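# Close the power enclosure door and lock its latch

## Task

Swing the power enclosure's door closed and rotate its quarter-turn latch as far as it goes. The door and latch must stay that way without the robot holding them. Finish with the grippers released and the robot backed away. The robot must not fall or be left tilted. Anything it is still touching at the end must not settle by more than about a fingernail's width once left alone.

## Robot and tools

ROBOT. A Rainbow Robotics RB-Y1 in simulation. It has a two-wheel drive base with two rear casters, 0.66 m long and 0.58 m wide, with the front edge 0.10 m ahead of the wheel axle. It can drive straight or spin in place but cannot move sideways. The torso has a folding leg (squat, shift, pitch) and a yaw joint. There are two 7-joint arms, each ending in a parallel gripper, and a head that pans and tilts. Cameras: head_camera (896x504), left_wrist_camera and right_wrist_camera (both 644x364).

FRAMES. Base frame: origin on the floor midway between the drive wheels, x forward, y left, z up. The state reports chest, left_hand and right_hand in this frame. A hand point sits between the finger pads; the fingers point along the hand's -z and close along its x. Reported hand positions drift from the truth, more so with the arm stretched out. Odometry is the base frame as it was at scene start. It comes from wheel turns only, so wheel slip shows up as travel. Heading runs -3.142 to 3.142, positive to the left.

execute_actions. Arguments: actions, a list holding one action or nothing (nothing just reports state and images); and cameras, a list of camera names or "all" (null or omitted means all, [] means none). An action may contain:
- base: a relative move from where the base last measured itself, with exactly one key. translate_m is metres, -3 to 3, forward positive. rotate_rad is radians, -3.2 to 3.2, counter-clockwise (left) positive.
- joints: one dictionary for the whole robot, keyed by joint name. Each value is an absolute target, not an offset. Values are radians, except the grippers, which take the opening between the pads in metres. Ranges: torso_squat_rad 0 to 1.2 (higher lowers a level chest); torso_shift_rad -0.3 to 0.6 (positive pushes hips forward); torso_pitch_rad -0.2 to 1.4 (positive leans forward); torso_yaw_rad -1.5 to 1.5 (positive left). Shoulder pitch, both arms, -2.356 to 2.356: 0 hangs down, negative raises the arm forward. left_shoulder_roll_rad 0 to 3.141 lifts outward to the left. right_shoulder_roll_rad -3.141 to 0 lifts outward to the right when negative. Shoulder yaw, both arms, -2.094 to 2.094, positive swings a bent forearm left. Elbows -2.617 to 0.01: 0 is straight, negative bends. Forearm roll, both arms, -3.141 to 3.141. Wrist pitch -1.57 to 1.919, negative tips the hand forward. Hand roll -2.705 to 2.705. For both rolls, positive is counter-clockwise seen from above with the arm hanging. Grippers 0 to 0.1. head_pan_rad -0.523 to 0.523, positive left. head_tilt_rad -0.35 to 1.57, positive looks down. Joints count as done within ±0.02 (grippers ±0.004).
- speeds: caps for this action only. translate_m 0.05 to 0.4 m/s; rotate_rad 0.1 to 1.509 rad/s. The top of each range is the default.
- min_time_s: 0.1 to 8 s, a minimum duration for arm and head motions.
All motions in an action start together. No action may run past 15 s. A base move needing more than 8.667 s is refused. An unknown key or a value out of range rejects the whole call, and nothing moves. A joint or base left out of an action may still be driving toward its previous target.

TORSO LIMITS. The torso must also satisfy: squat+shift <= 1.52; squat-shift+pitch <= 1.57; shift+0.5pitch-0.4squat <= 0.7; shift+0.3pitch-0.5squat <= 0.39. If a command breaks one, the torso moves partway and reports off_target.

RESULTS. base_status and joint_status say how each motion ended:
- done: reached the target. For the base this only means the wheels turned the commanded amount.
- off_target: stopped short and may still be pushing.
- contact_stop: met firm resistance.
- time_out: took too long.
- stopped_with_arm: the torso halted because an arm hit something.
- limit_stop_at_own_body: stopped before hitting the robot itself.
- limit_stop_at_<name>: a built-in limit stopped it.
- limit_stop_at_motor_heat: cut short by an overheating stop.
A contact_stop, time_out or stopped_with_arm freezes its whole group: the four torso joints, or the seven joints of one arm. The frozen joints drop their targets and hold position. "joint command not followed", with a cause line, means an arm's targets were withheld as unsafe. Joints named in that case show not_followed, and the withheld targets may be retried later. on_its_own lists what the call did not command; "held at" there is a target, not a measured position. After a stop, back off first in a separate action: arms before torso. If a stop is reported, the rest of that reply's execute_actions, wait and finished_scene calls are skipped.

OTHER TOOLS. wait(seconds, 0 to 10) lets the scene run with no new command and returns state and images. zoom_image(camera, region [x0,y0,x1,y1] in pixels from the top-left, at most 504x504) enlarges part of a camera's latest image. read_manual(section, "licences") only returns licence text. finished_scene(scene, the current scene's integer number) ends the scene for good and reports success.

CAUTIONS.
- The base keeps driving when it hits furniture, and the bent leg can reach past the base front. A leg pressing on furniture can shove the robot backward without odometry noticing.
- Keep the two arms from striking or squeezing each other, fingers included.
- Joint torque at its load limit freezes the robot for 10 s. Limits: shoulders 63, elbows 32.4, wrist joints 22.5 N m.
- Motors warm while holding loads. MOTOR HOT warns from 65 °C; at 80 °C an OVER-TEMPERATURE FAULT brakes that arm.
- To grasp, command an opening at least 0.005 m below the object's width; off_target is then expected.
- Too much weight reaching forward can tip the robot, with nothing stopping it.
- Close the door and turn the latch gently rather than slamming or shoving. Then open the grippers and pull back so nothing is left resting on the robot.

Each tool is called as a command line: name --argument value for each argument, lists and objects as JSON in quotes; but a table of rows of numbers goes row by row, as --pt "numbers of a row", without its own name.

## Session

execute_actions --actions '[]'

Scene clock: 0.00 s.
base_odometry: x=+0.000 y=+0.000 heading=+0.000 (m, m, rad; odometry frame)
base_status: not commanded
joint_positions: torso_squat_rad=+0.350 torso_shift_rad=+0.000 torso_pitch_rad=+0.001 torso_yaw_rad=+0.000 left_shoulder_pitch_rad=+0.000 left_shoulder_roll_rad=+0.034 left_shoulder_yaw_rad=-0.038 left_elbow_rad=-0.251 left_forearm_roll_rad=-0.053 left_wrist_pitch_rad=-0.033 left_hand_roll_rad=+0.051 left_gripper_m=+0.099 right_shoulder_pitch_rad=-0.002 right_shoulder_roll_rad=-0.012 right_shoulder_yaw_rad=-0.019 right_elbow_rad=-0.282 right_forearm_roll_rad=+0.012 right_wrist_pitch_rad=+0.030 right_hand_roll_rad=+0.019 right_gripper_m=+0.100 head_pan_rad=+0.000 head_tilt_rad=+0.401
joint_status: not commanded
chest: x=-0.2281 y=-0.0007 z=+1.2476 quat_wxyz=(+1.000, +0.001, +0.000, +0.000) (m; base frame)
left_hand: x=-0.0997 y=+0.2406 z=+0.5750 quat_wxyz=(+0.990, +0.014, -0.141, -0.023) (m; base frame)
right_hand: x=-0.0974 y=-0.2319 z=+0.5738 quat_wxyz=(+0.992, -0.009, -0.126, +0.007) (m; base frame)
pictures: head_camera, left_wrist_camera, right_wrist_camera
Images, in order (width x height): head_camera 896x504, left_wrist_camera 644x364, right_wrist_camera 644x364.

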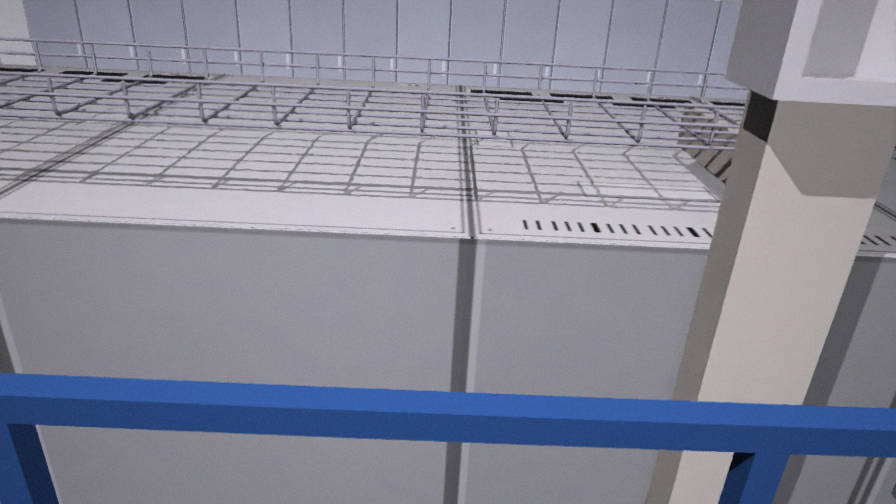

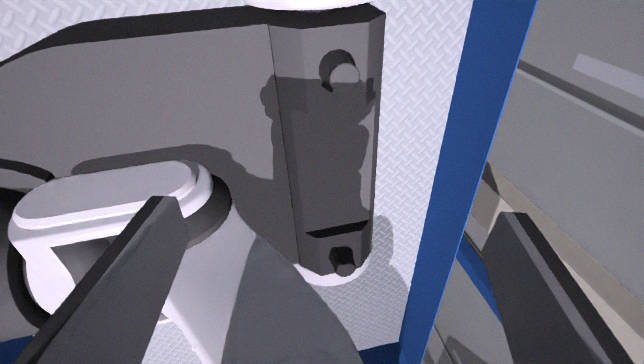

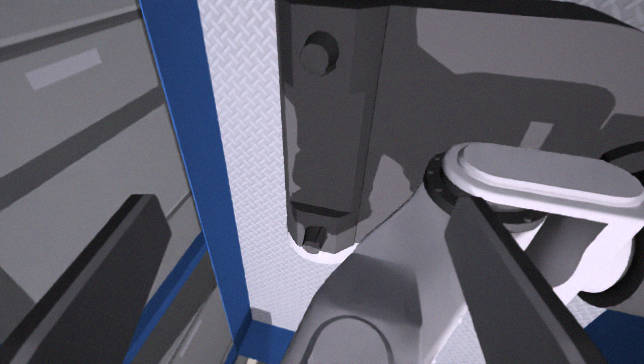

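execute_actions --actions '[{"joints":{"head_pan_rad":-0.5,"head_tilt_rad":0.0}}]' --cameras '["head_camera"]'

Scene clock: 5.93 s.
base_odometry: x=+0.000 y=+0.000 heading=+0.000 (m, m, rad; odometry frame)
base_status: not commanded
joint_positions: torso_squat_rad=+0.350 torso_shift_rad=+0.000 torso_pitch_rad=+0.001 torso_yaw_rad=+0.000 left_shoulder_pitch_rad=+0.000 left_shoulder_roll_rad=+0.034 left_shoulder_yaw_rad=-0.038 left_elbow_rad=-0.251 left_forearm_roll_rad=-0.053 left_wrist_pitch_rad=-0.033 left_hand_roll_rad=+0.051 left_gripper_m=+0.099 right_shoulder_pitch_rad=-0.002 right_shoulder_roll_rad=-0.012 right_shoulder_yaw_rad=-0.019 right_elbow_rad=-0.282 right_forearm_roll_rad=+0.012 right_wrist_pitch_rad=+0.030 right_hand_roll_rad=+0.019 right_gripper_m=+0.100 head_pan_rad=-0.500 head_tilt_rad=+0.000
joint_status: all done
chest: x=-0.2281 y=-0.0007 z=+1.2476 quat_wxyz=(+1.000, +0.001, +0.000, +0.000) (m; base frame)
left_hand: x=-0.0997 y=+0.2406 z=+0.5750 quat_wxyz=(+0.990, +0.014, -0.141, -0.023) (m; base frame)
right_hand: x=-0.0974 y=-0.2319 z=+0.5738 quat_wxyz=(+0.992, -0.009, -0.126, +0.007) (m; base frame)
pictures: head_camera
Images, in order (width x height): head_camera 896x504.

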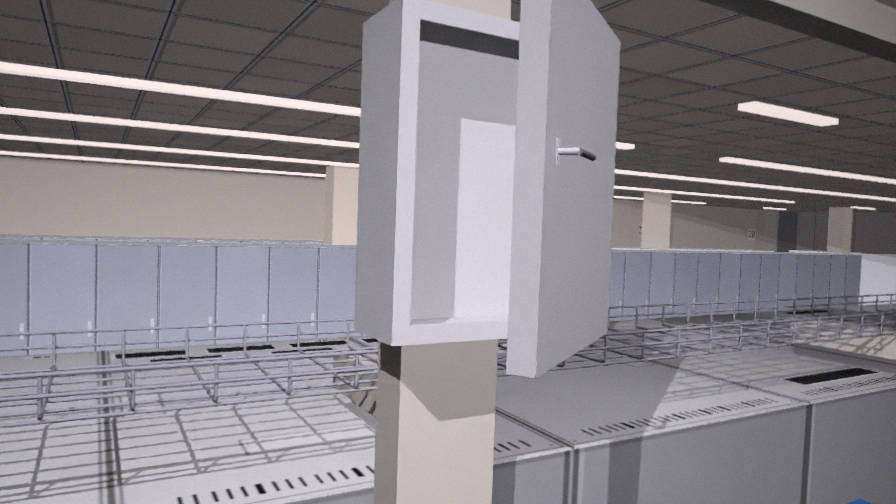

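execute_actions --actions '[{"joints":{"right_shoulder_pitch_rad":0,"right_shoulder_roll_rad":-0.6,"right_shoulder_yaw_rad":0,"right_elbow_rad":-2.0,"right_forearm_roll_rad":0,"right_wrist_pitch_rad":0.3,"right_hand_roll_rad":-0.41,"right_gripper_m":0.0,"left_shoulder_roll_rad":0.3,"left_elbow_rad":-2.2,"left_wrist_pitch_rad":-0.5,"left_shoulder_pitch_rad":0.4}}]' --cameras '["head_camera"]'

execute_actions --actions '[{"joints":{"right_shoulder_pitch_rad":-0.5,"right_wrist_pitch_rad":1.2}}]' --cameras '["head_camera","right_wrist_camera"]'

Scene clock: 38.53 s.
base_odometry: x=+0.000 y=+0.000 heading=+0.000 (m, m, rad; odometry frame)
base_status: not commanded
joint_positions: torso_squat_rad=+0.350 torso_shift_rad=+0.000 torso_pitch_rad=+0.001 torso_yaw_rad=+0.000 left_shoulder_pitch_rad=+0.400 left_shoulder_roll_rad=+0.300 left_shoulder_yaw_rad=-0.038 left_elbow_rad=-2.200 left_forearm_roll_rad=-0.053 left_wrist_pitch_rad=-0.500 left_hand_roll_rad=+0.051 left_gripper_m=+0.099 right_shoulder_pitch_rad=+0.007 right_shoulder_roll_rad=-0.501 right_shoulder_yaw_rad=-0.002 right_elbow_rad=-1.701 right_forearm_roll_rad=+0.000 right_wrist_pitch_rad=+0.254 right_hand_roll_rad=-0.334 right_gripper_m=+0.000 head_pan_rad=-0.500 head_tilt_rad=+0.000
joint_status: right_shoulder_roll_rad contact_stop_at_right_elbow_rad (moved -0.489 of -0.588); right_elbow_rad contact_stop (moved -1.419 of -1.718); right_wrist_pitch_rad contact_stop_at_right_elbow_rad (moved +0.224 of +0.270); right_hand_roll_rad contact_stop_at_right_elbow_rad (moved -0.353 of -0.429); the others done
on_its_own: right_shoulder_roll_rad is held at -0.502, not at your -0.600, since a contact_stop; right_elbow_rad is held at -1.701, not at your -2.000, since a contact_stop; right_wrist_pitch_rad is held at +0.254, not at your +0.300, since a contact_stop; right_hand_roll_rad is held at -0.334, not at your -0.410, since a contact_stop
chest: x=-0.2281 y=-0.0008 z=+1.2476 quat_wxyz=(+1.000, +0.001, +0.000, +0.000) (m; base frame)
left_hand: x=+0.1213 y=+0.2323 z=+1.2433 quat_wxyz=(+0.407, +0.045, -0.901, -0.146) (m; base frame)
right_hand: x=+0.2874 y=-0.3681 z=+1.0592 quat_wxyz=(+0.746, -0.078, -0.661, +0.039) (m; base frame)
pictures: head_camera
Images, in order (width x height): head_camera 896x504.

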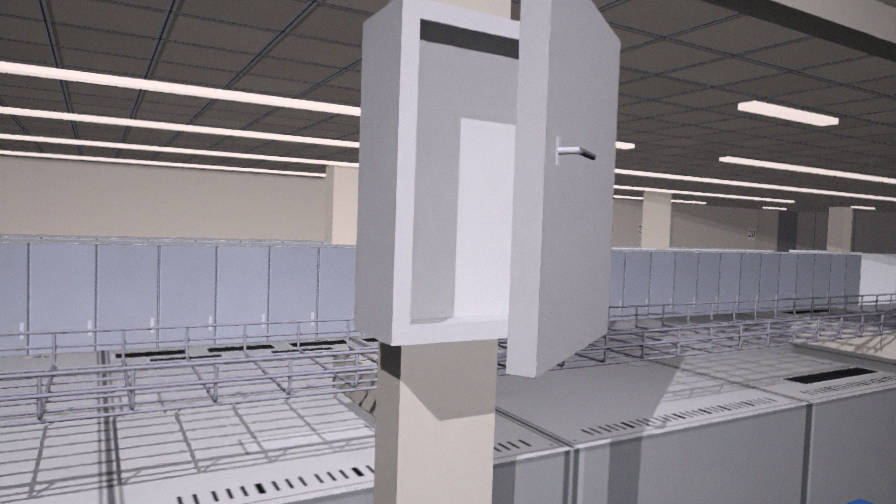

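not run: a stop came earlier in this reply.

execute_actions --actions '[{"joints":{"right_shoulder_pitch_rad":0.5,"right_elbow_rad":-1.6,"right_wrist_pitch_rad":-0.3},"min_time_s":1.5}]' --cameras '["right_wrist_camera"]'

execute_actions --actions '[{"joints":{"right_elbow_rad":-2.4,"right_wrist_pitch_rad":0.3,"right_shoulder_roll_rad":-0.6,"right_hand_roll_rad":-0.41}}]' --cameras '[]'

execute_actions --actions '[{"joints":{"right_shoulder_pitch_rad":-0.5,"right_elbow_rad":-2.0,"right_wrist_pitch_rad":1.2}}]' --cameras '["head_camera","right_wrist_camera"]'

Scene clock: 50.23 s.
base_odometry: x=+0.000 y=+0.000 heading=+0.000 (m, m, rad; odometry frame)
base_status: not commanded
joint_positions: torso_squat_rad=+0.350 torso_shift_rad=+0.000 torso_pitch_rad=+0.001 torso_yaw_rad=+0.000 left_shoulder_pitch_rad=+0.400 left_shoulder_roll_rad=+0.300 left_shoulder_yaw_rad=-0.038 left_elbow_rad=-2.200 left_forearm_roll_rad=-0.053 left_wrist_pitch_rad=-0.500 left_hand_roll_rad=+0.051 left_gripper_m=+0.099 right_shoulder_pitch_rad=+0.500 right_shoulder_roll_rad=-0.501 right_shoulder_yaw_rad=-0.002 right_elbow_rad=-1.600 right_forearm_roll_rad=+0.000 right_wrist_pitch_rad=-0.300 right_hand_roll_rad=-0.334 right_gripper_m=+0.000 head_pan_rad=-0.500 head_tilt_rad=+0.000
joint_status: all done
on_its_own: right_shoulder_roll_rad is held at -0.502, not at your -0.600, since a contact_stop; right_hand_roll_rad is held at -0.334, not at your -0.410, since a contact_stop
chest: x=-0.2281 y=-0.0008 z=+1.2476 quat_wxyz=(+1.000, +0.001, +0.000, +0.000) (m; base frame)
left_hand: x=+0.1213 y=+0.2323 z=+1.2432 quat_wxyz=(+0.407, +0.045, -0.901, -0.146) (m; base frame)
right_hand: x=+0.1093 y=-0.4033 z=+0.9280 quat_wxyz=(+0.766, -0.055, -0.638, +0.054) (m; base frame)
pictures: right_wrist_camera
Images, in order (width x height): right_wrist_camera 644x364.

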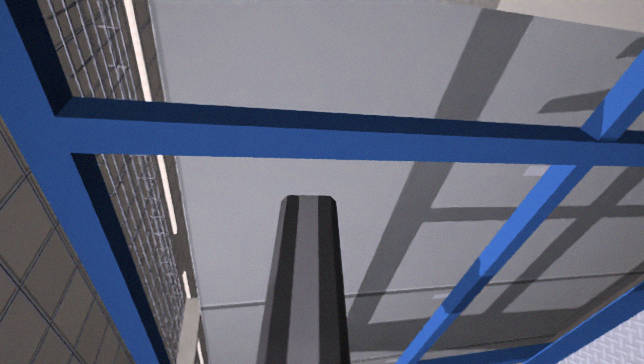

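Scene clock: 51.67 s.
base_odometry: x=+0.000 y=+0.000 heading=+0.000 (m, m, rad; odometry frame)
base_status: not commanded
joint_positions: torso_squat_rad=+0.350 torso_shift_rad=+0.000 torso_pitch_rad=+0.001 torso_yaw_rad=+0.000 left_shoulder_pitch_rad=+0.400 left_shoulder_roll_rad=+0.300 left_shoulder_yaw_rad=-0.038 left_elbow_rad=-2.200 left_forearm_roll_rad=-0.053 left_wrist_pitch_rad=-0.500 left_hand_roll_rad=+0.051 left_gripper_m=+0.099 right_shoulder_pitch_rad=+0.500 right_shoulder_roll_rad=-0.599 right_shoulder_yaw_rad=-0.002 right_elbow_rad=-2.400 right_forearm_roll_rad=+0.000 right_wrist_pitch_rad=+0.300 right_hand_roll_rad=-0.410 right_gripper_m=+0.000 head_pan_rad=-0.500 head_tilt_rad=+0.000
joint_status: all done
chest: x=-0.2281 y=-0.0008 z=+1.2476 quat_wxyz=(+1.000, +0.001, +0.000, +0.000) (m; base frame)
left_hand: x=+0.1213 y=+0.2323 z=+1.2432 quat_wxyz=(+0.407, +0.045, -0.901, -0.146) (m; base frame)
right_hand: x=+0.1495 y=-0.2871 z=+1.1416 quat_wxyz=(+0.710, -0.012, -0.697, +0.099) (m; base frame)
pictures: none
No camera images: the call's "cameras" was empty. Leave "cameras" out to get every camera's image.

Scene clock: 53.30 s.
base_odometry: x=+0.000 y=+0.000 heading=+0.000 (m, m, rad; odometry frame)
base_status: not commanded
joint_positions: torso_squat_rad=+0.350 torso_shift_rad=+0.000 torso_pitch_rad=+0.001 torso_yaw_rad=+0.000 left_shoulder_pitch_rad=+0.400 left_shoulder_roll_rad=+0.300 left_shoulder_yaw_rad=-0.038 left_elbow_rad=-2.200 left_forearm_roll_rad=-0.053 left_wrist_pitch_rad=-0.500 left_hand_roll_rad=+0.051 left_gripper_m=+0.099 right_shoulder_pitch_rad=-0.500 right_shoulder_roll_rad=-0.600 right_shoulder_yaw_rad=-0.002 right_elbow_rad=-2.000 right_forearm_roll_rad=+0.000 right_wrist_pitch_rad=+1.200 right_hand_roll_rad=-0.410 right_gripper_m=+0.000 head_pan_rad=-0.500 head_tilt_rad=+0.000
joint_status: all done
chest: x=-0.2281 y=-0.0007 z=+1.2476 quat_wxyz=(+1.000, +0.001, +0.000, +0.000) (m; base frame)
left_hand: x=+0.1212 y=+0.2323 z=+1.2432 quat_wxyz=(+0.407, +0.045, -0.901, -0.146) (m; base frame)
right_hand: x=+0.3261 y=-0.3368 z=+1.2708 quat_wxyz=(+0.765, -0.133, -0.629, -0.035) (m; base frame)
pictures: head_camera, right_wrist_camera
Images, in order (width x height): head_camera 896x504, right_wrist_camera 644x364.

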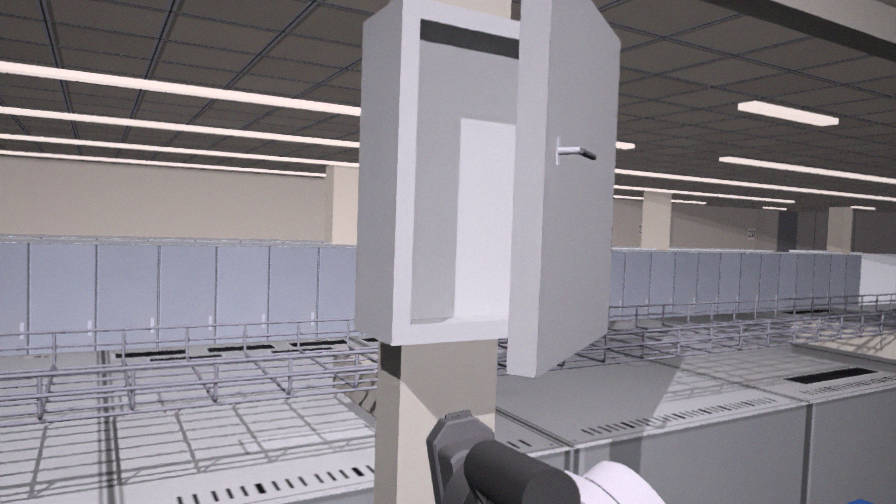

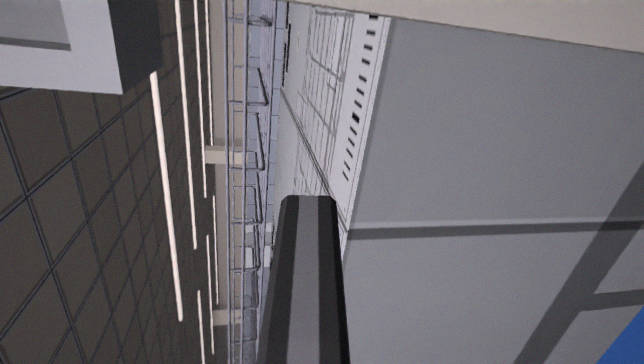

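execute_actions --actions '[{"joints":{"torso_shift_rad":-0.15,"right_shoulder_pitch_rad":-0.3}}]' --cameras '[]'

execute_actions --actions '[{"joints":{"right_shoulder_pitch_rad":-1.1,"right_shoulder_roll_rad":-1.05,"right_elbow_rad":-1.93,"right_forearm_roll_rad":-0.65,"right_wrist_pitch_rad":1.4}}]' --cameras '["head_camera","right_wrist_camera"]'

Scene clock: 88.67 s.
base_odometry: x=+0.000 y=+0.000 heading=+0.000 (m, m, rad; odometry frame)
base_status: not commanded
joint_positions: torso_squat_rad=+0.350 torso_shift_rad=-0.150 torso_pitch_rad=+0.000 torso_yaw_rad=+0.000 left_shoulder_pitch_rad=+0.400 left_shoulder_roll_rad=+0.300 left_shoulder_yaw_rad=-0.038 left_elbow_rad=-2.200 left_forearm_roll_rad=-0.053 left_wrist_pitch_rad=-0.500 left_hand_roll_rad=+0.051 left_gripper_m=+0.099 right_shoulder_pitch_rad=-0.300 right_shoulder_roll_rad=-0.600 right_shoulder_yaw_rad=-0.002 right_elbow_rad=-2.000 right_forearm_roll_rad=+0.000 right_wrist_pitch_rad=+1.200 right_hand_roll_rad=-0.410 right_gripper_m=+0.000 head_pan_rad=-0.500 head_tilt_rad=+0.000
joint_status: all done
chest: x=-0.3262 y=-0.0007 z=+1.2402 quat_wxyz=(+1.000, +0.001, +0.000, +0.000) (m; base frame)
left_hand: x=+0.0232 y=+0.2323 z=+1.2359 quat_wxyz=(+0.406, +0.045, -0.901, -0.146) (m; base frame)
right_hand: x=+0.1986 y=-0.3738 z=+1.1618 quat_wxyz=(+0.819, -0.157, -0.549, -0.049) (m; base frame)
pictures: none
No camera images: the call's "cameras" was empty. Leave "cameras" out to get every camera's image.

Scene clock: 90.13 s.
base_odometry: x=+0.000 y=+0.000 heading=+0.000 (m, m, rad; odometry frame)
base_status: not commanded
joint_positions: torso_squat_rad=+0.350 torso_shift_rad=-0.150 torso_pitch_rad=+0.000 torso_yaw_rad=+0.000 left_shoulder_pitch_rad=+0.400 left_shoulder_roll_rad=+0.300 left_shoulder_yaw_rad=-0.038 left_elbow_rad=-2.200 left_forearm_roll_rad=-0.053 left_wrist_pitch_rad=-0.500 left_hand_roll_rad=+0.051 left_gripper_m=+0.099 right_shoulder_pitch_rad=-1.100 right_shoulder_roll_rad=-1.050 right_shoulder_yaw_rad=-0.003 right_elbow_rad=-1.930 right_forearm_roll_rad=-0.650 right_wrist_pitch_rad=+1.400 right_hand_roll_rad=-0.410 right_gripper_m=+0.000 head_pan_rad=-0.500 head_tilt_rad=+0.000
joint_status: all done
chest: x=-0.3261 y=-0.0007 z=+1.2402 quat_wxyz=(+1.000, +0.001, +0.000, +0.000) (m; base frame)
left_hand: x=+0.0232 y=+0.2324 z=+1.2359 quat_wxyz=(+0.406, +0.045, -0.901, -0.146) (m; base frame)
right_hand: x=+0.1782 y=-0.2885 z=+1.5276 quat_wxyz=(+0.713, -0.053, -0.696, +0.063) (m; base frame)
pictures: head_camera, right_wrist_camera
Images, in order (width x height): head_camera 896x504, right_wrist_camera 644x364.

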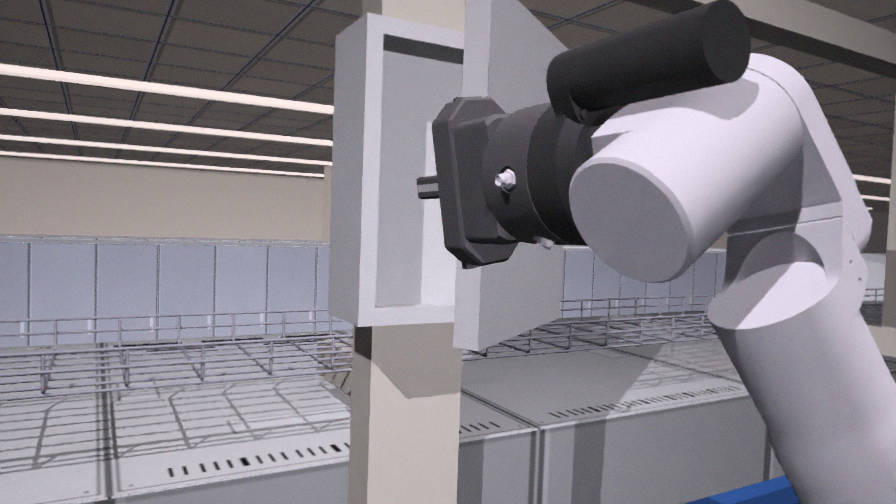

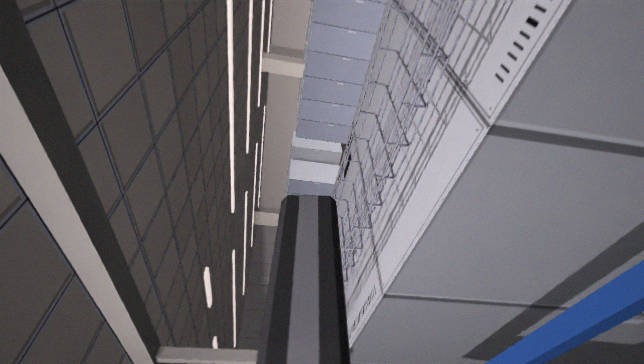

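execute_actions --actions '[{"joints":{"right_shoulder_pitch_rad":-0.95,"right_shoulder_yaw_rad":-0.25,"right_wrist_pitch_rad":1.27}}]' --cameras '["head_camera"]'

Scene clock: 103.53 s.
base_odometry: x=+0.000 y=+0.000 heading=+0.000 (m, m, rad; odometry frame)
base_status: not commanded
joint_positions: torso_squat_rad=+0.350 torso_shift_rad=-0.150 torso_pitch_rad=+0.000 torso_yaw_rad=+0.000 left_shoulder_pitch_rad=+0.400 left_shoulder_roll_rad=+0.300 left_shoulder_yaw_rad=-0.038 left_elbow_rad=-2.200 left_forearm_roll_rad=-0.053 left_wrist_pitch_rad=-0.500 left_hand_roll_rad=+0.051 left_gripper_m=+0.099 right_shoulder_pitch_rad=-0.950 right_shoulder_roll_rad=-1.050 right_shoulder_yaw_rad=-0.250 right_elbow_rad=-1.930 right_forearm_roll_rad=-0.650 right_wrist_pitch_rad=+1.270 right_hand_roll_rad=-0.410 right_gripper_m=+0.000 head_pan_rad=-0.500 head_tilt_rad=+0.000
joint_status: all done
chest: x=-0.3261 y=-0.0007 z=+1.2402 quat_wxyz=(+1.000, +0.001, +0.000, +0.000) (m; base frame)
left_hand: x=+0.0232 y=+0.2323 z=+1.2359 quat_wxyz=(+0.406, +0.045, -0.901, -0.146) (m; base frame)
right_hand: x=+0.1584 y=-0.3545 z=+1.5589 quat_wxyz=(+0.659, -0.011, -0.752, -0.006) (m; base frame)
pictures: head_camera
Images, in order (width x height): head_camera 896x504.

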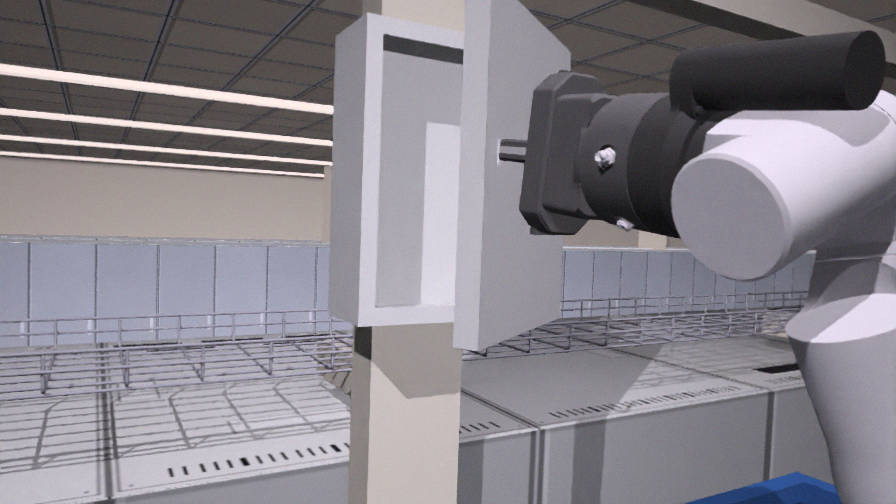

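execute_actions --actions '[{"joints":{"right_shoulder_pitch_rad":-0.8,"right_wrist_pitch_rad":1.32}}]' --cameras '["head_camera"]'

Scene clock: 111.47 s.
base_odometry: x=+0.000 y=+0.000 heading=+0.000 (m, m, rad; odometry frame)
base_status: not commanded
joint_positions: torso_squat_rad=+0.350 torso_shift_rad=-0.150 torso_pitch_rad=+0.000 torso_yaw_rad=+0.000 left_shoulder_pitch_rad=+0.400 left_shoulder_roll_rad=+0.300 left_shoulder_yaw_rad=-0.038 left_elbow_rad=-2.200 left_forearm_roll_rad=-0.053 left_wrist_pitch_rad=-0.500 left_hand_roll_rad=+0.051 left_gripper_m=+0.099 right_shoulder_pitch_rad=-0.800 right_shoulder_roll_rad=-1.050 right_shoulder_yaw_rad=-0.250 right_elbow_rad=-1.930 right_forearm_roll_rad=-0.650 right_wrist_pitch_rad=+1.320 right_hand_roll_rad=-0.410 right_gripper_m=+0.000 head_pan_rad=-0.500 head_tilt_rad=+0.000
joint_status: all done
chest: x=-0.3261 y=-0.0007 z=+1.2402 quat_wxyz=(+1.000, +0.001, +0.000, +0.000) (m; base frame)
left_hand: x=+0.0232 y=+0.2323 z=+1.2359 quat_wxyz=(+0.406, +0.045, -0.901, -0.146) (m; base frame)
right_hand: x=+0.1789 y=-0.3846 z=+1.4784 quat_wxyz=(+0.726, -0.037, -0.686, -0.030) (m; base frame)
pictures: head_camera
Images, in order (width x height): head_camera 896x504.

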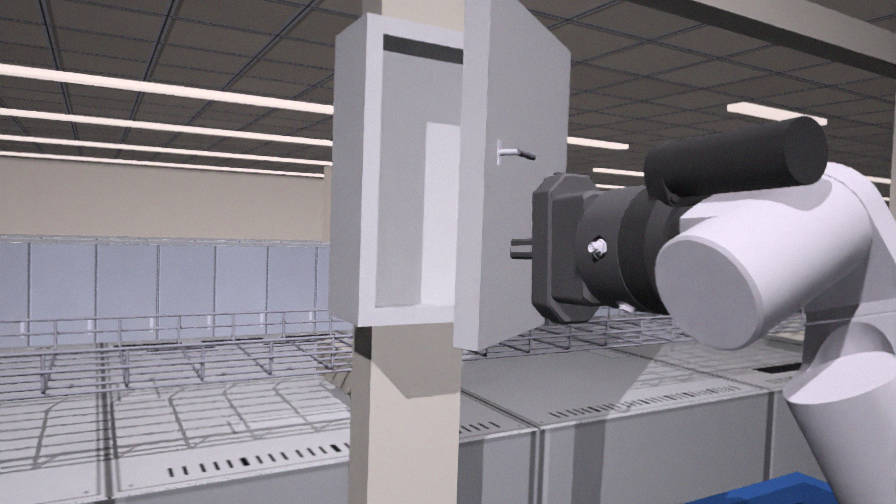

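execute_actions --actions '[{"joints":{"torso_shift_rad":0.05}}]' --cameras '["head_camera"]'

execute_actions --actions '[{"joints":{"torso_shift_rad":0.15}}]' --cameras '["head_camera"]'

Scene clock: 123.50 s.
base_odometry: x=+0.000 y=+0.000 heading=+0.000 (m, m, rad; odometry frame)
base_status: not commanded
joint_positions: torso_squat_rad=+0.350 torso_shift_rad=+0.049 torso_pitch_rad=+0.000 torso_yaw_rad=+0.000 left_shoulder_pitch_rad=+0.400 left_shoulder_roll_rad=+0.300 left_shoulder_yaw_rad=-0.038 left_elbow_rad=-2.200 left_forearm_roll_rad=-0.053 left_wrist_pitch_rad=-0.500 left_hand_roll_rad=+0.051 left_gripper_m=+0.099 right_shoulder_pitch_rad=-0.801 right_shoulder_roll_rad=-1.047 right_shoulder_yaw_rad=-0.247 right_elbow_rad=-1.934 right_forearm_roll_rad=-0.653 right_wrist_pitch_rad=+1.320 right_hand_roll_rad=-0.410 right_gripper_m=+0.000 head_pan_rad=-0.500 head_tilt_rad=+0.000
joint_status: all done
chest: x=-0.1956 y=+0.0003 z=+1.2467 quat_wxyz=(+1.000, +0.000, +0.000, +0.000) (m; base frame)
left_hand: x=+0.1536 y=+0.2336 z=+1.2424 quat_wxyz=(+0.406, +0.045, -0.901, -0.145) (m; base frame)
right_hand: x=+0.3096 y=-0.3795 z=+1.4855 quat_wxyz=(+0.725, -0.035, -0.687, -0.025) (m; base frame)
pictures: head_camera
Images, in order (width x height): head_camera 896x504.

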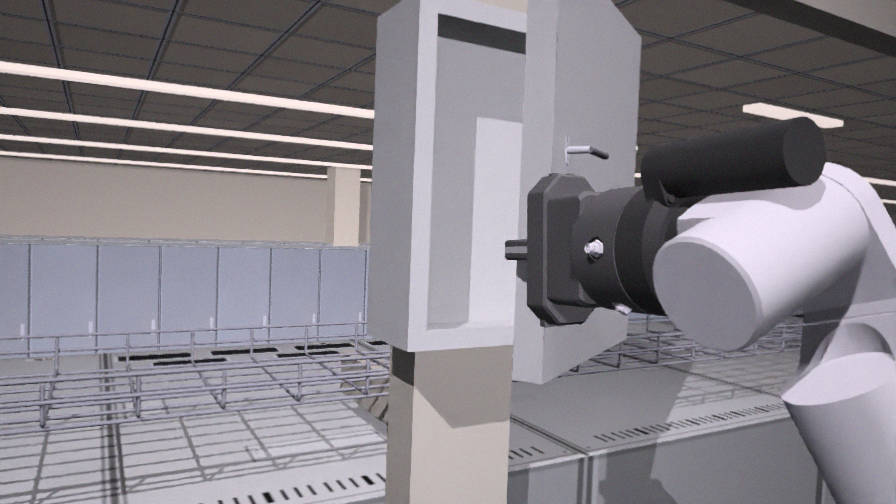

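Scene clock: 133.90 s.
TORQUE FAULT: right_forearm_roll_rad reached its load limit. The robot stopped for 10 seconds, dropped its targets and accepts commands again. The stop added 9.2 s to the call and to motion_time.
base_odometry: x=+0.000 y=+0.000 heading=+0.000 (m, m, rad; odometry frame)
base_status: not commanded
joint_positions: torso_squat_rad=+0.350 torso_shift_rad=+0.076 torso_pitch_rad=-0.003 torso_yaw_rad=+0.002 left_shoulder_pitch_rad=+0.400 left_shoulder_roll_rad=+0.300 left_shoulder_yaw_rad=-0.038 left_elbow_rad=-2.200 left_forearm_roll_rad=-0.053 left_wrist_pitch_rad=-0.500 left_hand_roll_rad=+0.051 left_gripper_m=+0.099 right_shoulder_pitch_rad=-0.804 right_shoulder_roll_rad=-1.042 right_shoulder_yaw_rad=-0.242 right_elbow_rad=-1.942 right_forearm_roll_rad=-0.658 right_wrist_pitch_rad=+1.318 right_hand_roll_rad=-0.410 right_gripper_m=+0.000 head_pan_rad=-0.500 head_tilt_rad=+0.000
joint_status: torso_shift_rad torque_fault (moved +0.027 of +0.101)
on_its_own: torso_shift_rad is held at +0.077, not at your +0.150, since a torque_fault
chest: x=-0.1789 y=+0.0007 z=+1.2455 quat_wxyz=(+1.000, -0.001, -0.001, +0.001) (m; base frame)
left_hand: x=+0.1700 y=+0.2345 z=+1.2420 quat_wxyz=(+0.405, +0.045, -0.902, -0.144) (m; base frame)
right_hand: x=+0.3265 y=-0.3717 z=+1.4857 quat_wxyz=(+0.724, -0.031, -0.689, -0.018) (m; base frame)
pictures: head_camera
Images, in order (width x height): head_camera 896x504.

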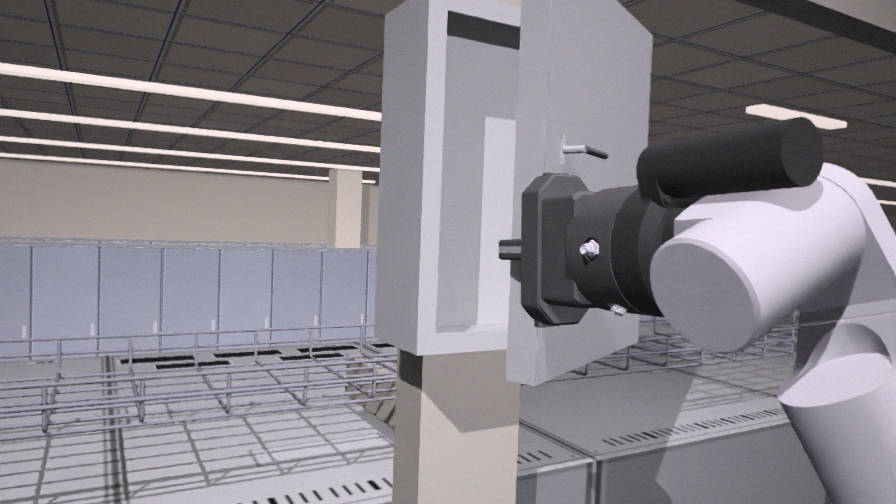

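execute_actions --actions '[{"joints":{"torso_shift_rad":-0.08}}]' --cameras '[]'

execute_actions --actions '[{"joints":{"right_shoulder_pitch_rad":-0.75,"right_shoulder_roll_rad":-1.2,"right_shoulder_yaw_rad":-0.35,"right_elbow_rad":-1.93,"right_forearm_roll_rad":-0.85,"right_wrist_pitch_rad":1.32,"right_hand_roll_rad":-0.41}}]' --cameras '["head_camera","right_wrist_camera"]'

Scene clock: 158.43 s.
base_odometry: x=+0.000 y=+0.000 heading=+0.000 (m, m, rad; odometry frame)
base_status: not commanded
joint_positions: torso_squat_rad=+0.350 torso_shift_rad=-0.080 torso_pitch_rad=-0.002 torso_yaw_rad=+0.002 left_shoulder_pitch_rad=+0.400 left_shoulder_roll_rad=+0.300 left_shoulder_yaw_rad=-0.038 left_elbow_rad=-2.200 left_forearm_roll_rad=-0.053 left_wrist_pitch_rad=-0.500 left_hand_roll_rad=+0.051 left_gripper_m=+0.099 right_shoulder_pitch_rad=-0.802 right_shoulder_roll_rad=-1.045 right_shoulder_yaw_rad=-0.245 right_elbow_rad=-1.937 right_forearm_roll_rad=-0.655 right_wrist_pitch_rad=+1.319 right_hand_roll_rad=-0.410 right_gripper_m=+0.000 head_pan_rad=-0.500 head_tilt_rad=+0.000
joint_status: all done
chest: x=-0.2812 y=-0.0007 z=+1.2454 quat_wxyz=(+1.000, +0.000, -0.001, +0.001) (m; base frame)
left_hand: x=+0.0678 y=+0.2330 z=+1.2419 quat_wxyz=(+0.405, +0.045, -0.901, -0.145) (m; base frame)
right_hand: x=+0.2243 y=-0.3780 z=+1.4840 quat_wxyz=(+0.725, -0.033, -0.687, -0.023) (m; base frame)
pictures: none
No camera images: the call's "cameras" was empty. Leave "cameras" out to get every camera's image.

Scene clock: 159.17 s.
base_odometry: x=+0.000 y=+0.000 heading=+0.000 (m, m, rad; odometry frame)
base_status: not commanded
joint_positions: torso_squat_rad=+0.350 torso_shift_rad=-0.080 torso_pitch_rad=-0.002 torso_yaw_rad=+0.002 left_shoulder_pitch_rad=+0.400 left_shoulder_roll_rad=+0.300 left_shoulder_yaw_rad=-0.038 left_elbow_rad=-2.200 left_forearm_roll_rad=-0.053 left_wrist_pitch_rad=-0.500 left_hand_roll_rad=+0.051 left_gripper_m=+0.099 right_shoulder_pitch_rad=-0.750 right_shoulder_roll_rad=-1.200 right_shoulder_yaw_rad=-0.350 right_elbow_rad=-1.930 right_forearm_roll_rad=-0.850 right_wrist_pitch_rad=+1.320 right_hand_roll_rad=-0.410 right_gripper_m=+0.000 head_pan_rad=-0.500 head_tilt_rad=+0.000
joint_status: all done
chest: x=-0.2811 y=-0.0007 z=+1.2454 quat_wxyz=(+1.000, +0.001, -0.001, +0.001) (m; base frame)
left_hand: x=+0.0678 y=+0.2329 z=+1.2419 quat_wxyz=(+0.406, +0.045, -0.901, -0.145) (m; base frame)
right_hand: x=+0.1895 y=-0.4013 z=+1.5118 quat_wxyz=(+0.726, -0.022, -0.687, -0.019) (m; base frame)
pictures: head_camera, right_wrist_camera
Images, in order (width x height): head_camera 896x504, right_wrist_camera 644x364.

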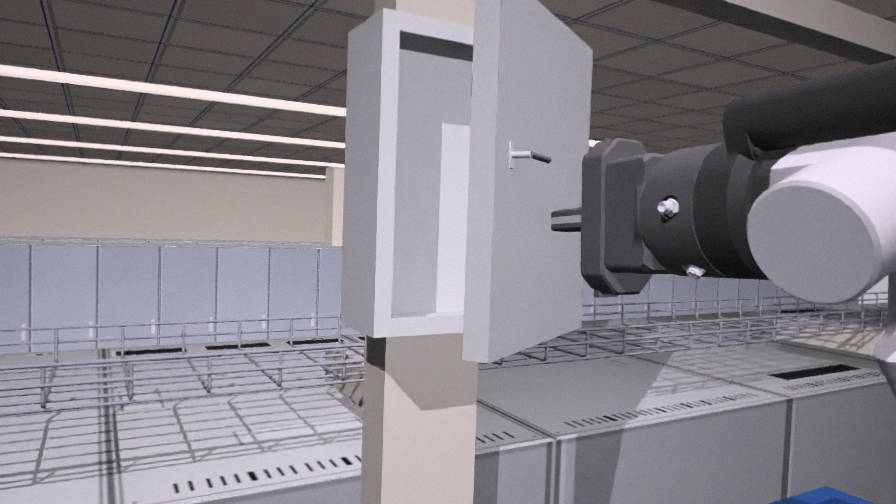

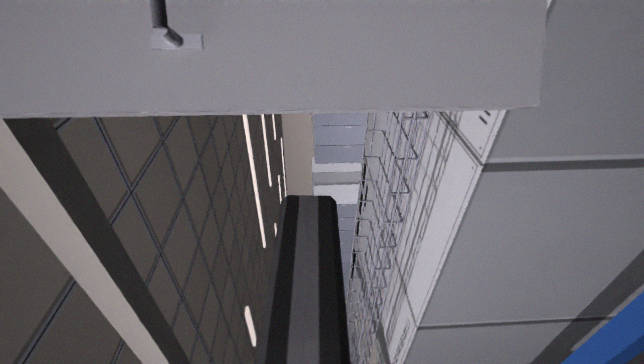

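execute_actions --actions '[{"joints":{"right_shoulder_pitch_rad":-0.58,"right_wrist_pitch_rad":1.15,"right_shoulder_roll_rad":-1.25}}]' --cameras '["head_camera","right_wrist_camera"]'

Scene clock: 185.93 s.
base_odometry: x=+0.000 y=+0.000 heading=+0.000 (m, m, rad; odometry frame)
base_status: not commanded
joint_positions: torso_squat_rad=+0.350 torso_shift_rad=-0.080 torso_pitch_rad=-0.002 torso_yaw_rad=+0.002 left_shoulder_pitch_rad=+0.400 left_shoulder_roll_rad=+0.300 left_shoulder_yaw_rad=-0.038 left_elbow_rad=-2.200 left_forearm_roll_rad=-0.053 left_wrist_pitch_rad=-0.500 left_hand_roll_rad=+0.051 left_gripper_m=+0.099 right_shoulder_pitch_rad=-0.580 right_shoulder_roll_rad=-1.249 right_shoulder_yaw_rad=-0.350 right_elbow_rad=-1.930 right_forearm_roll_rad=-0.850 right_wrist_pitch_rad=+1.150 right_hand_roll_rad=-0.410 right_gripper_m=+0.000 head_pan_rad=-0.500 head_tilt_rad=+0.000
joint_status: all done
chest: x=-0.2811 y=-0.0007 z=+1.2454 quat_wxyz=(+1.000, +0.001, -0.001, +0.001) (m; base frame)
left_hand: x=+0.0678 y=+0.2329 z=+1.2419 quat_wxyz=(+0.406, +0.045, -0.901, -0.145) (m; base frame)
right_hand: x=+0.2017 y=-0.4197 z=+1.4835 quat_wxyz=(+0.724, -0.043, -0.689, -0.009) (m; base frame)
pictures: head_camera, right_wrist_camera
Images, in order (width x height): head_camera 896x504, right_wrist_camera 644x364.

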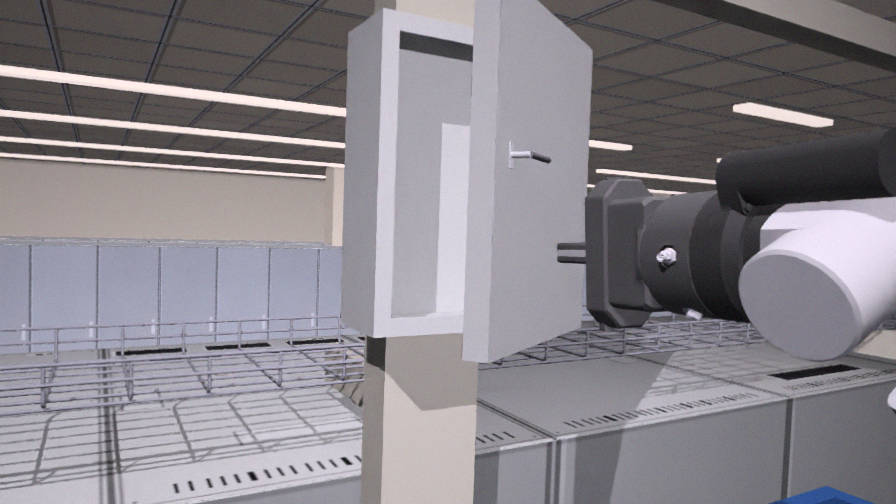

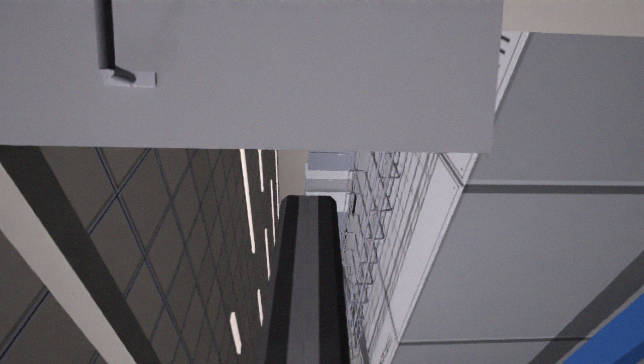

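execute_actions --actions '[{"joints":{"torso_squat_rad":0.46}}]' --cameras '[]'

execute_actions --actions '[{"joints":{"torso_shift_rad":0.08}}]' --cameras '["head_camera","right_wrist_camera"]'

execute_actions --actions '[{"joints":{"torso_shift_rad":0.15}}]' --cameras '["head_camera","right_wrist_camera"]'

Scene clock: 209.67 s.
base_odometry: x=+0.000 y=+0.000 heading=+0.000 (m, m, rad; odometry frame)
base_status: not commanded
joint_positions: torso_squat_rad=+0.460 torso_shift_rad=-0.080 torso_pitch_rad=-0.002 torso_yaw_rad=+0.002 left_shoulder_pitch_rad=+0.400 left_shoulder_roll_rad=+0.300 left_shoulder_yaw_rad=-0.038 left_elbow_rad=-2.200 left_forearm_roll_rad=-0.053 left_wrist_pitch_rad=-0.500 left_hand_roll_rad=+0.051 left_gripper_m=+0.099 right_shoulder_pitch_rad=-0.580 right_shoulder_roll_rad=-1.250 right_shoulder_yaw_rad=-0.350 right_elbow_rad=-1.930 right_forearm_roll_rad=-0.850 right_wrist_pitch_rad=+1.150 right_hand_roll_rad=-0.410 right_gripper_m=+0.000 head_pan_rad=-0.500 head_tilt_rad=+0.000
joint_status: all done
chest: x=-0.2787 y=-0.0007 z=+1.2151 quat_wxyz=(+1.000, +0.001, -0.001, +0.001) (m; base frame)
left_hand: x=+0.0702 y=+0.2329 z=+1.2117 quat_wxyz=(+0.406, +0.045, -0.901, -0.145) (m; base frame)
right_hand: x=+0.2041 y=-0.4197 z=+1.4533 quat_wxyz=(+0.723, -0.044, -0.689, -0.009) (m; base frame)
pictures: none
No camera images: the call's "cameras" was empty. Leave "cameras" out to get every camera's image.

Scene clock: 211.53 s.
base_odometry: x=+0.000 y=+0.000 heading=+0.000 (m, m, rad; odometry frame)
base_status: not commanded
joint_positions: torso_squat_rad=+0.460 torso_shift_rad=+0.080 torso_pitch_rad=-0.002 torso_yaw_rad=+0.002 left_shoulder_pitch_rad=+0.400 left_shoulder_roll_rad=+0.300 left_shoulder_yaw_rad=-0.038 left_elbow_rad=-2.200 left_forearm_roll_rad=-0.053 left_wrist_pitch_rad=-0.500 left_hand_roll_rad=+0.051 left_gripper_m=+0.099 right_shoulder_pitch_rad=-0.580 right_shoulder_roll_rad=-1.250 right_shoulder_yaw_rad=-0.350 right_elbow_rad=-1.930 right_forearm_roll_rad=-0.850 right_wrist_pitch_rad=+1.150 right_hand_roll_rad=-0.410 right_gripper_m=+0.000 head_pan_rad=-0.500 head_tilt_rad=+0.000
joint_status: all done
chest: x=-0.1784 y=-0.0007 z=+1.2152 quat_wxyz=(+1.000, +0.001, -0.001, +0.001) (m; base frame)
left_hand: x=+0.1706 y=+0.2329 z=+1.2116 quat_wxyz=(+0.406, +0.045, -0.901, -0.145) (m; base frame)
right_hand: x=+0.3045 y=-0.4197 z=+1.4531 quat_wxyz=(+0.724, -0.044, -0.689, -0.009) (m; base frame)
pictures: head_camera, right_wrist_camera
Images, in order (width x height): head_camera 896x504, right_wrist_camera 644x364.

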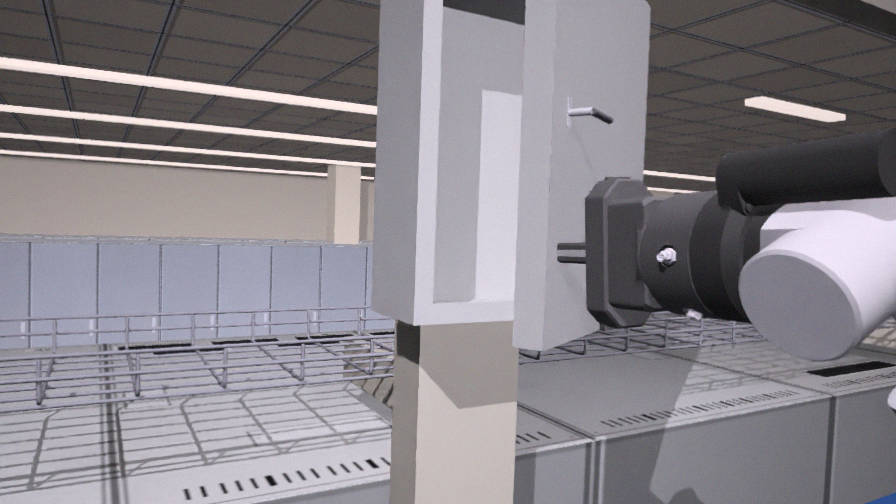

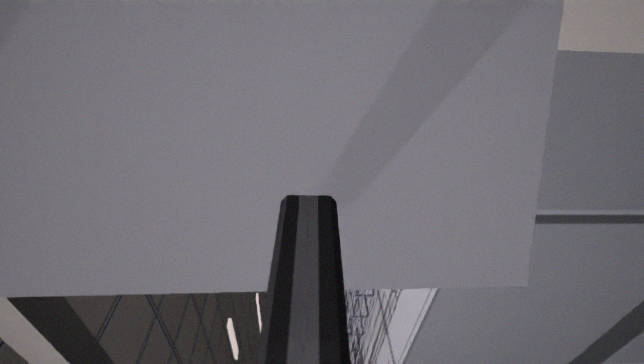

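Scene clock: 212.80 s.
base_odometry: x=+0.000 y=+0.000 heading=+0.000 (m, m, rad; odometry frame)
base_status: not commanded
joint_positions: torso_squat_rad=+0.460 torso_shift_rad=+0.150 torso_pitch_rad=-0.002 torso_yaw_rad=+0.002 left_shoulder_pitch_rad=+0.400 left_shoulder_roll_rad=+0.300 left_shoulder_yaw_rad=-0.038 left_elbow_rad=-2.200 left_forearm_roll_rad=-0.053 left_wrist_pitch_rad=-0.500 left_hand_roll_rad=+0.051 left_gripper_m=+0.099 right_shoulder_pitch_rad=-0.580 right_shoulder_roll_rad=-1.250 right_shoulder_yaw_rad=-0.350 right_elbow_rad=-1.930 right_forearm_roll_rad=-0.850 right_wrist_pitch_rad=+1.150 right_hand_roll_rad=-0.410 right_gripper_m=+0.000 head_pan_rad=-0.500 head_tilt_rad=+0.000
joint_status: all done
chest: x=-0.1347 y=-0.0007 z=+1.2101 quat_wxyz=(+1.000, +0.001, -0.001, +0.001) (m; base frame)
left_hand: x=+0.2142 y=+0.2329 z=+1.2065 quat_wxyz=(+0.406, +0.045, -0.901, -0.145) (m; base frame)
right_hand: x=+0.3482 y=-0.4197 z=+1.4481 quat_wxyz=(+0.724, -0.044, -0.689, -0.009) (m; base frame)
pictures: head_camera, right_wrist_camera
Images, in order (width x height): head_camera 896x504, right_wrist_camera 644x364.

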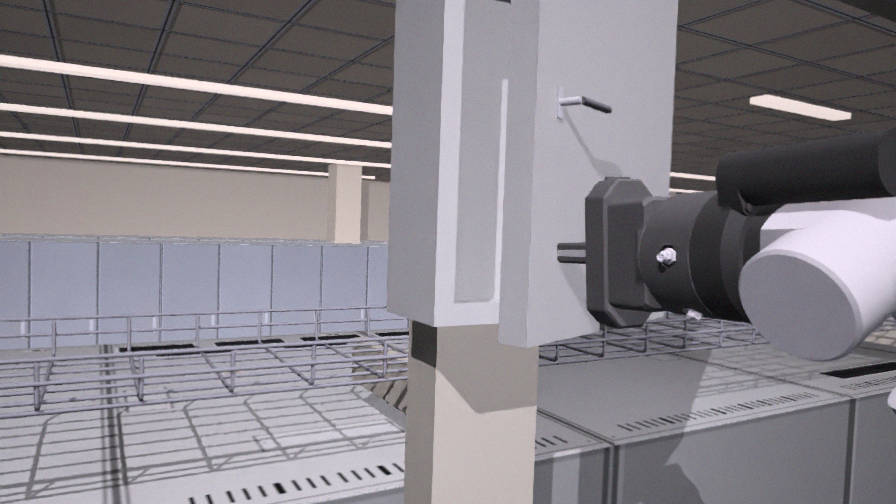

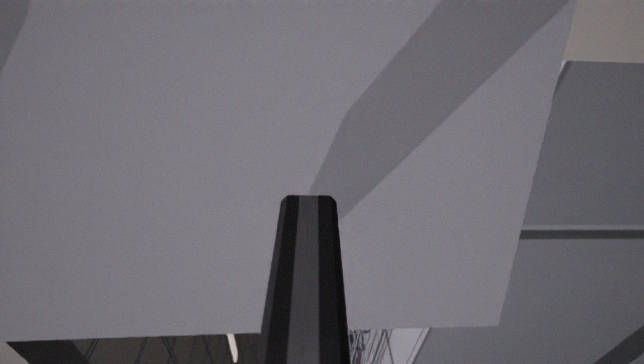

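Door is closing. Continue.

execute_actions --actions '[{"joints":{"torso_shift_rad":0.25}}]' --cameras '["head_camera"]'

execute_actions --actions '[{"joints":{"torso_shift_rad":0.32}}]' --cameras '["head_camera","right_wrist_camera"]'

Scene clock: 218.63 s.
base_odometry: x=+0.000 y=+0.000 heading=+0.000 (m, m, rad; odometry frame)
base_status: not commanded
joint_positions: torso_squat_rad=+0.460 torso_shift_rad=+0.250 torso_pitch_rad=-0.002 torso_yaw_rad=+0.002 left_shoulder_pitch_rad=+0.400 left_shoulder_roll_rad=+0.300 left_shoulder_yaw_rad=-0.038 left_elbow_rad=-2.200 left_forearm_roll_rad=-0.053 left_wrist_pitch_rad=-0.500 left_hand_roll_rad=+0.051 left_gripper_m=+0.099 right_shoulder_pitch_rad=-0.580 right_shoulder_roll_rad=-1.250 right_shoulder_yaw_rad=-0.350 right_elbow_rad=-1.930 right_forearm_roll_rad=-0.850 right_wrist_pitch_rad=+1.150 right_hand_roll_rad=-0.410 right_gripper_m=+0.000 head_pan_rad=-0.500 head_tilt_rad=+0.000
joint_status: all done
chest: x=-0.0733 y=-0.0007 z=+1.1977 quat_wxyz=(+1.000, +0.001, -0.001, +0.001) (m; base frame)
left_hand: x=+0.2757 y=+0.2329 z=+1.1941 quat_wxyz=(+0.406, +0.045, -0.901, -0.145) (m; base frame)
right_hand: x=+0.4096 y=-0.4197 z=+1.4356 quat_wxyz=(+0.724, -0.044, -0.689, -0.009) (m; base frame)
pictures: head_camera
Images, in order (width x height): head_camera 896x504.

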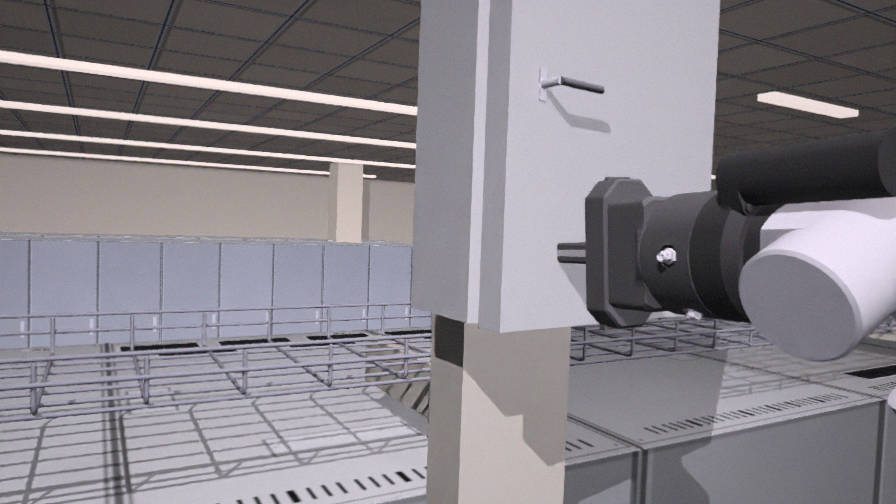

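Scene clock: 220.07 s.
base_odometry: x=+0.000 y=+0.000 heading=+0.000 (m, m, rad; odometry frame)
base_status: not commanded
joint_positions: torso_squat_rad=+0.461 torso_shift_rad=+0.308 torso_pitch_rad=-0.011 torso_yaw_rad=-0.001 left_shoulder_pitch_rad=+0.400 left_shoulder_roll_rad=+0.300 left_shoulder_yaw_rad=-0.038 left_elbow_rad=-2.200 left_forearm_roll_rad=-0.053 left_wrist_pitch_rad=-0.500 left_hand_roll_rad=+0.051 left_gripper_m=+0.099 right_shoulder_pitch_rad=-0.580 right_shoulder_roll_rad=-1.251 right_shoulder_yaw_rad=-0.351 right_elbow_rad=-1.932 right_forearm_roll_rad=-0.850 right_wrist_pitch_rad=+1.150 right_hand_roll_rad=-0.410 right_gripper_m=+0.000 head_pan_rad=-0.500 head_tilt_rad=+0.000
joint_status: torso_shift_rad contact_stop (moved +0.058 of +0.070)
chest: x=-0.0410 y=-0.0007 z=+1.1872 quat_wxyz=(+1.000, +0.001, -0.005, +0.000) (m; base frame)
left_hand: x=+0.3086 y=+0.2321 z=+1.1868 quat_wxyz=(+0.401, +0.045, -0.903, -0.146) (m; base frame)
right_hand: x=+0.4380 y=-0.4205 z=+1.4306 quat_wxyz=(+0.720, -0.045, -0.693, -0.010) (m; base frame)
pictures: head_camera, right_wrist_camera
Images, in order (width x height): head_camera 896x504, right_wrist_camera 644x364.

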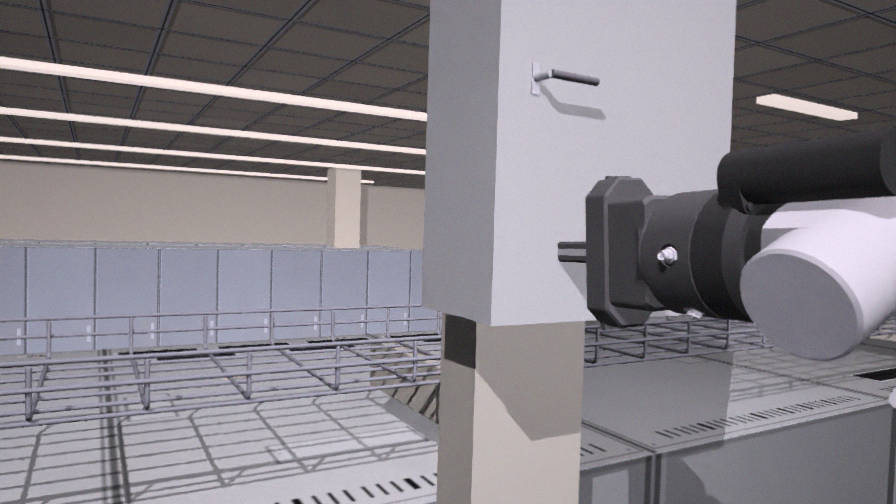

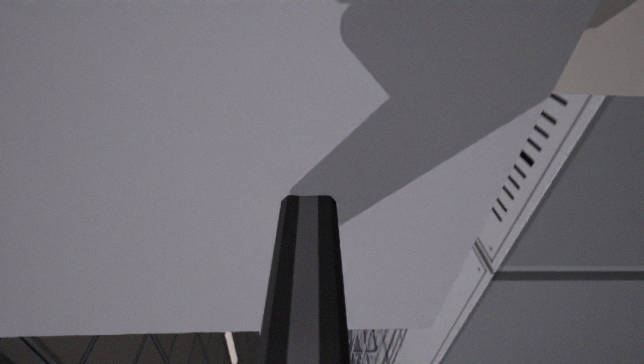

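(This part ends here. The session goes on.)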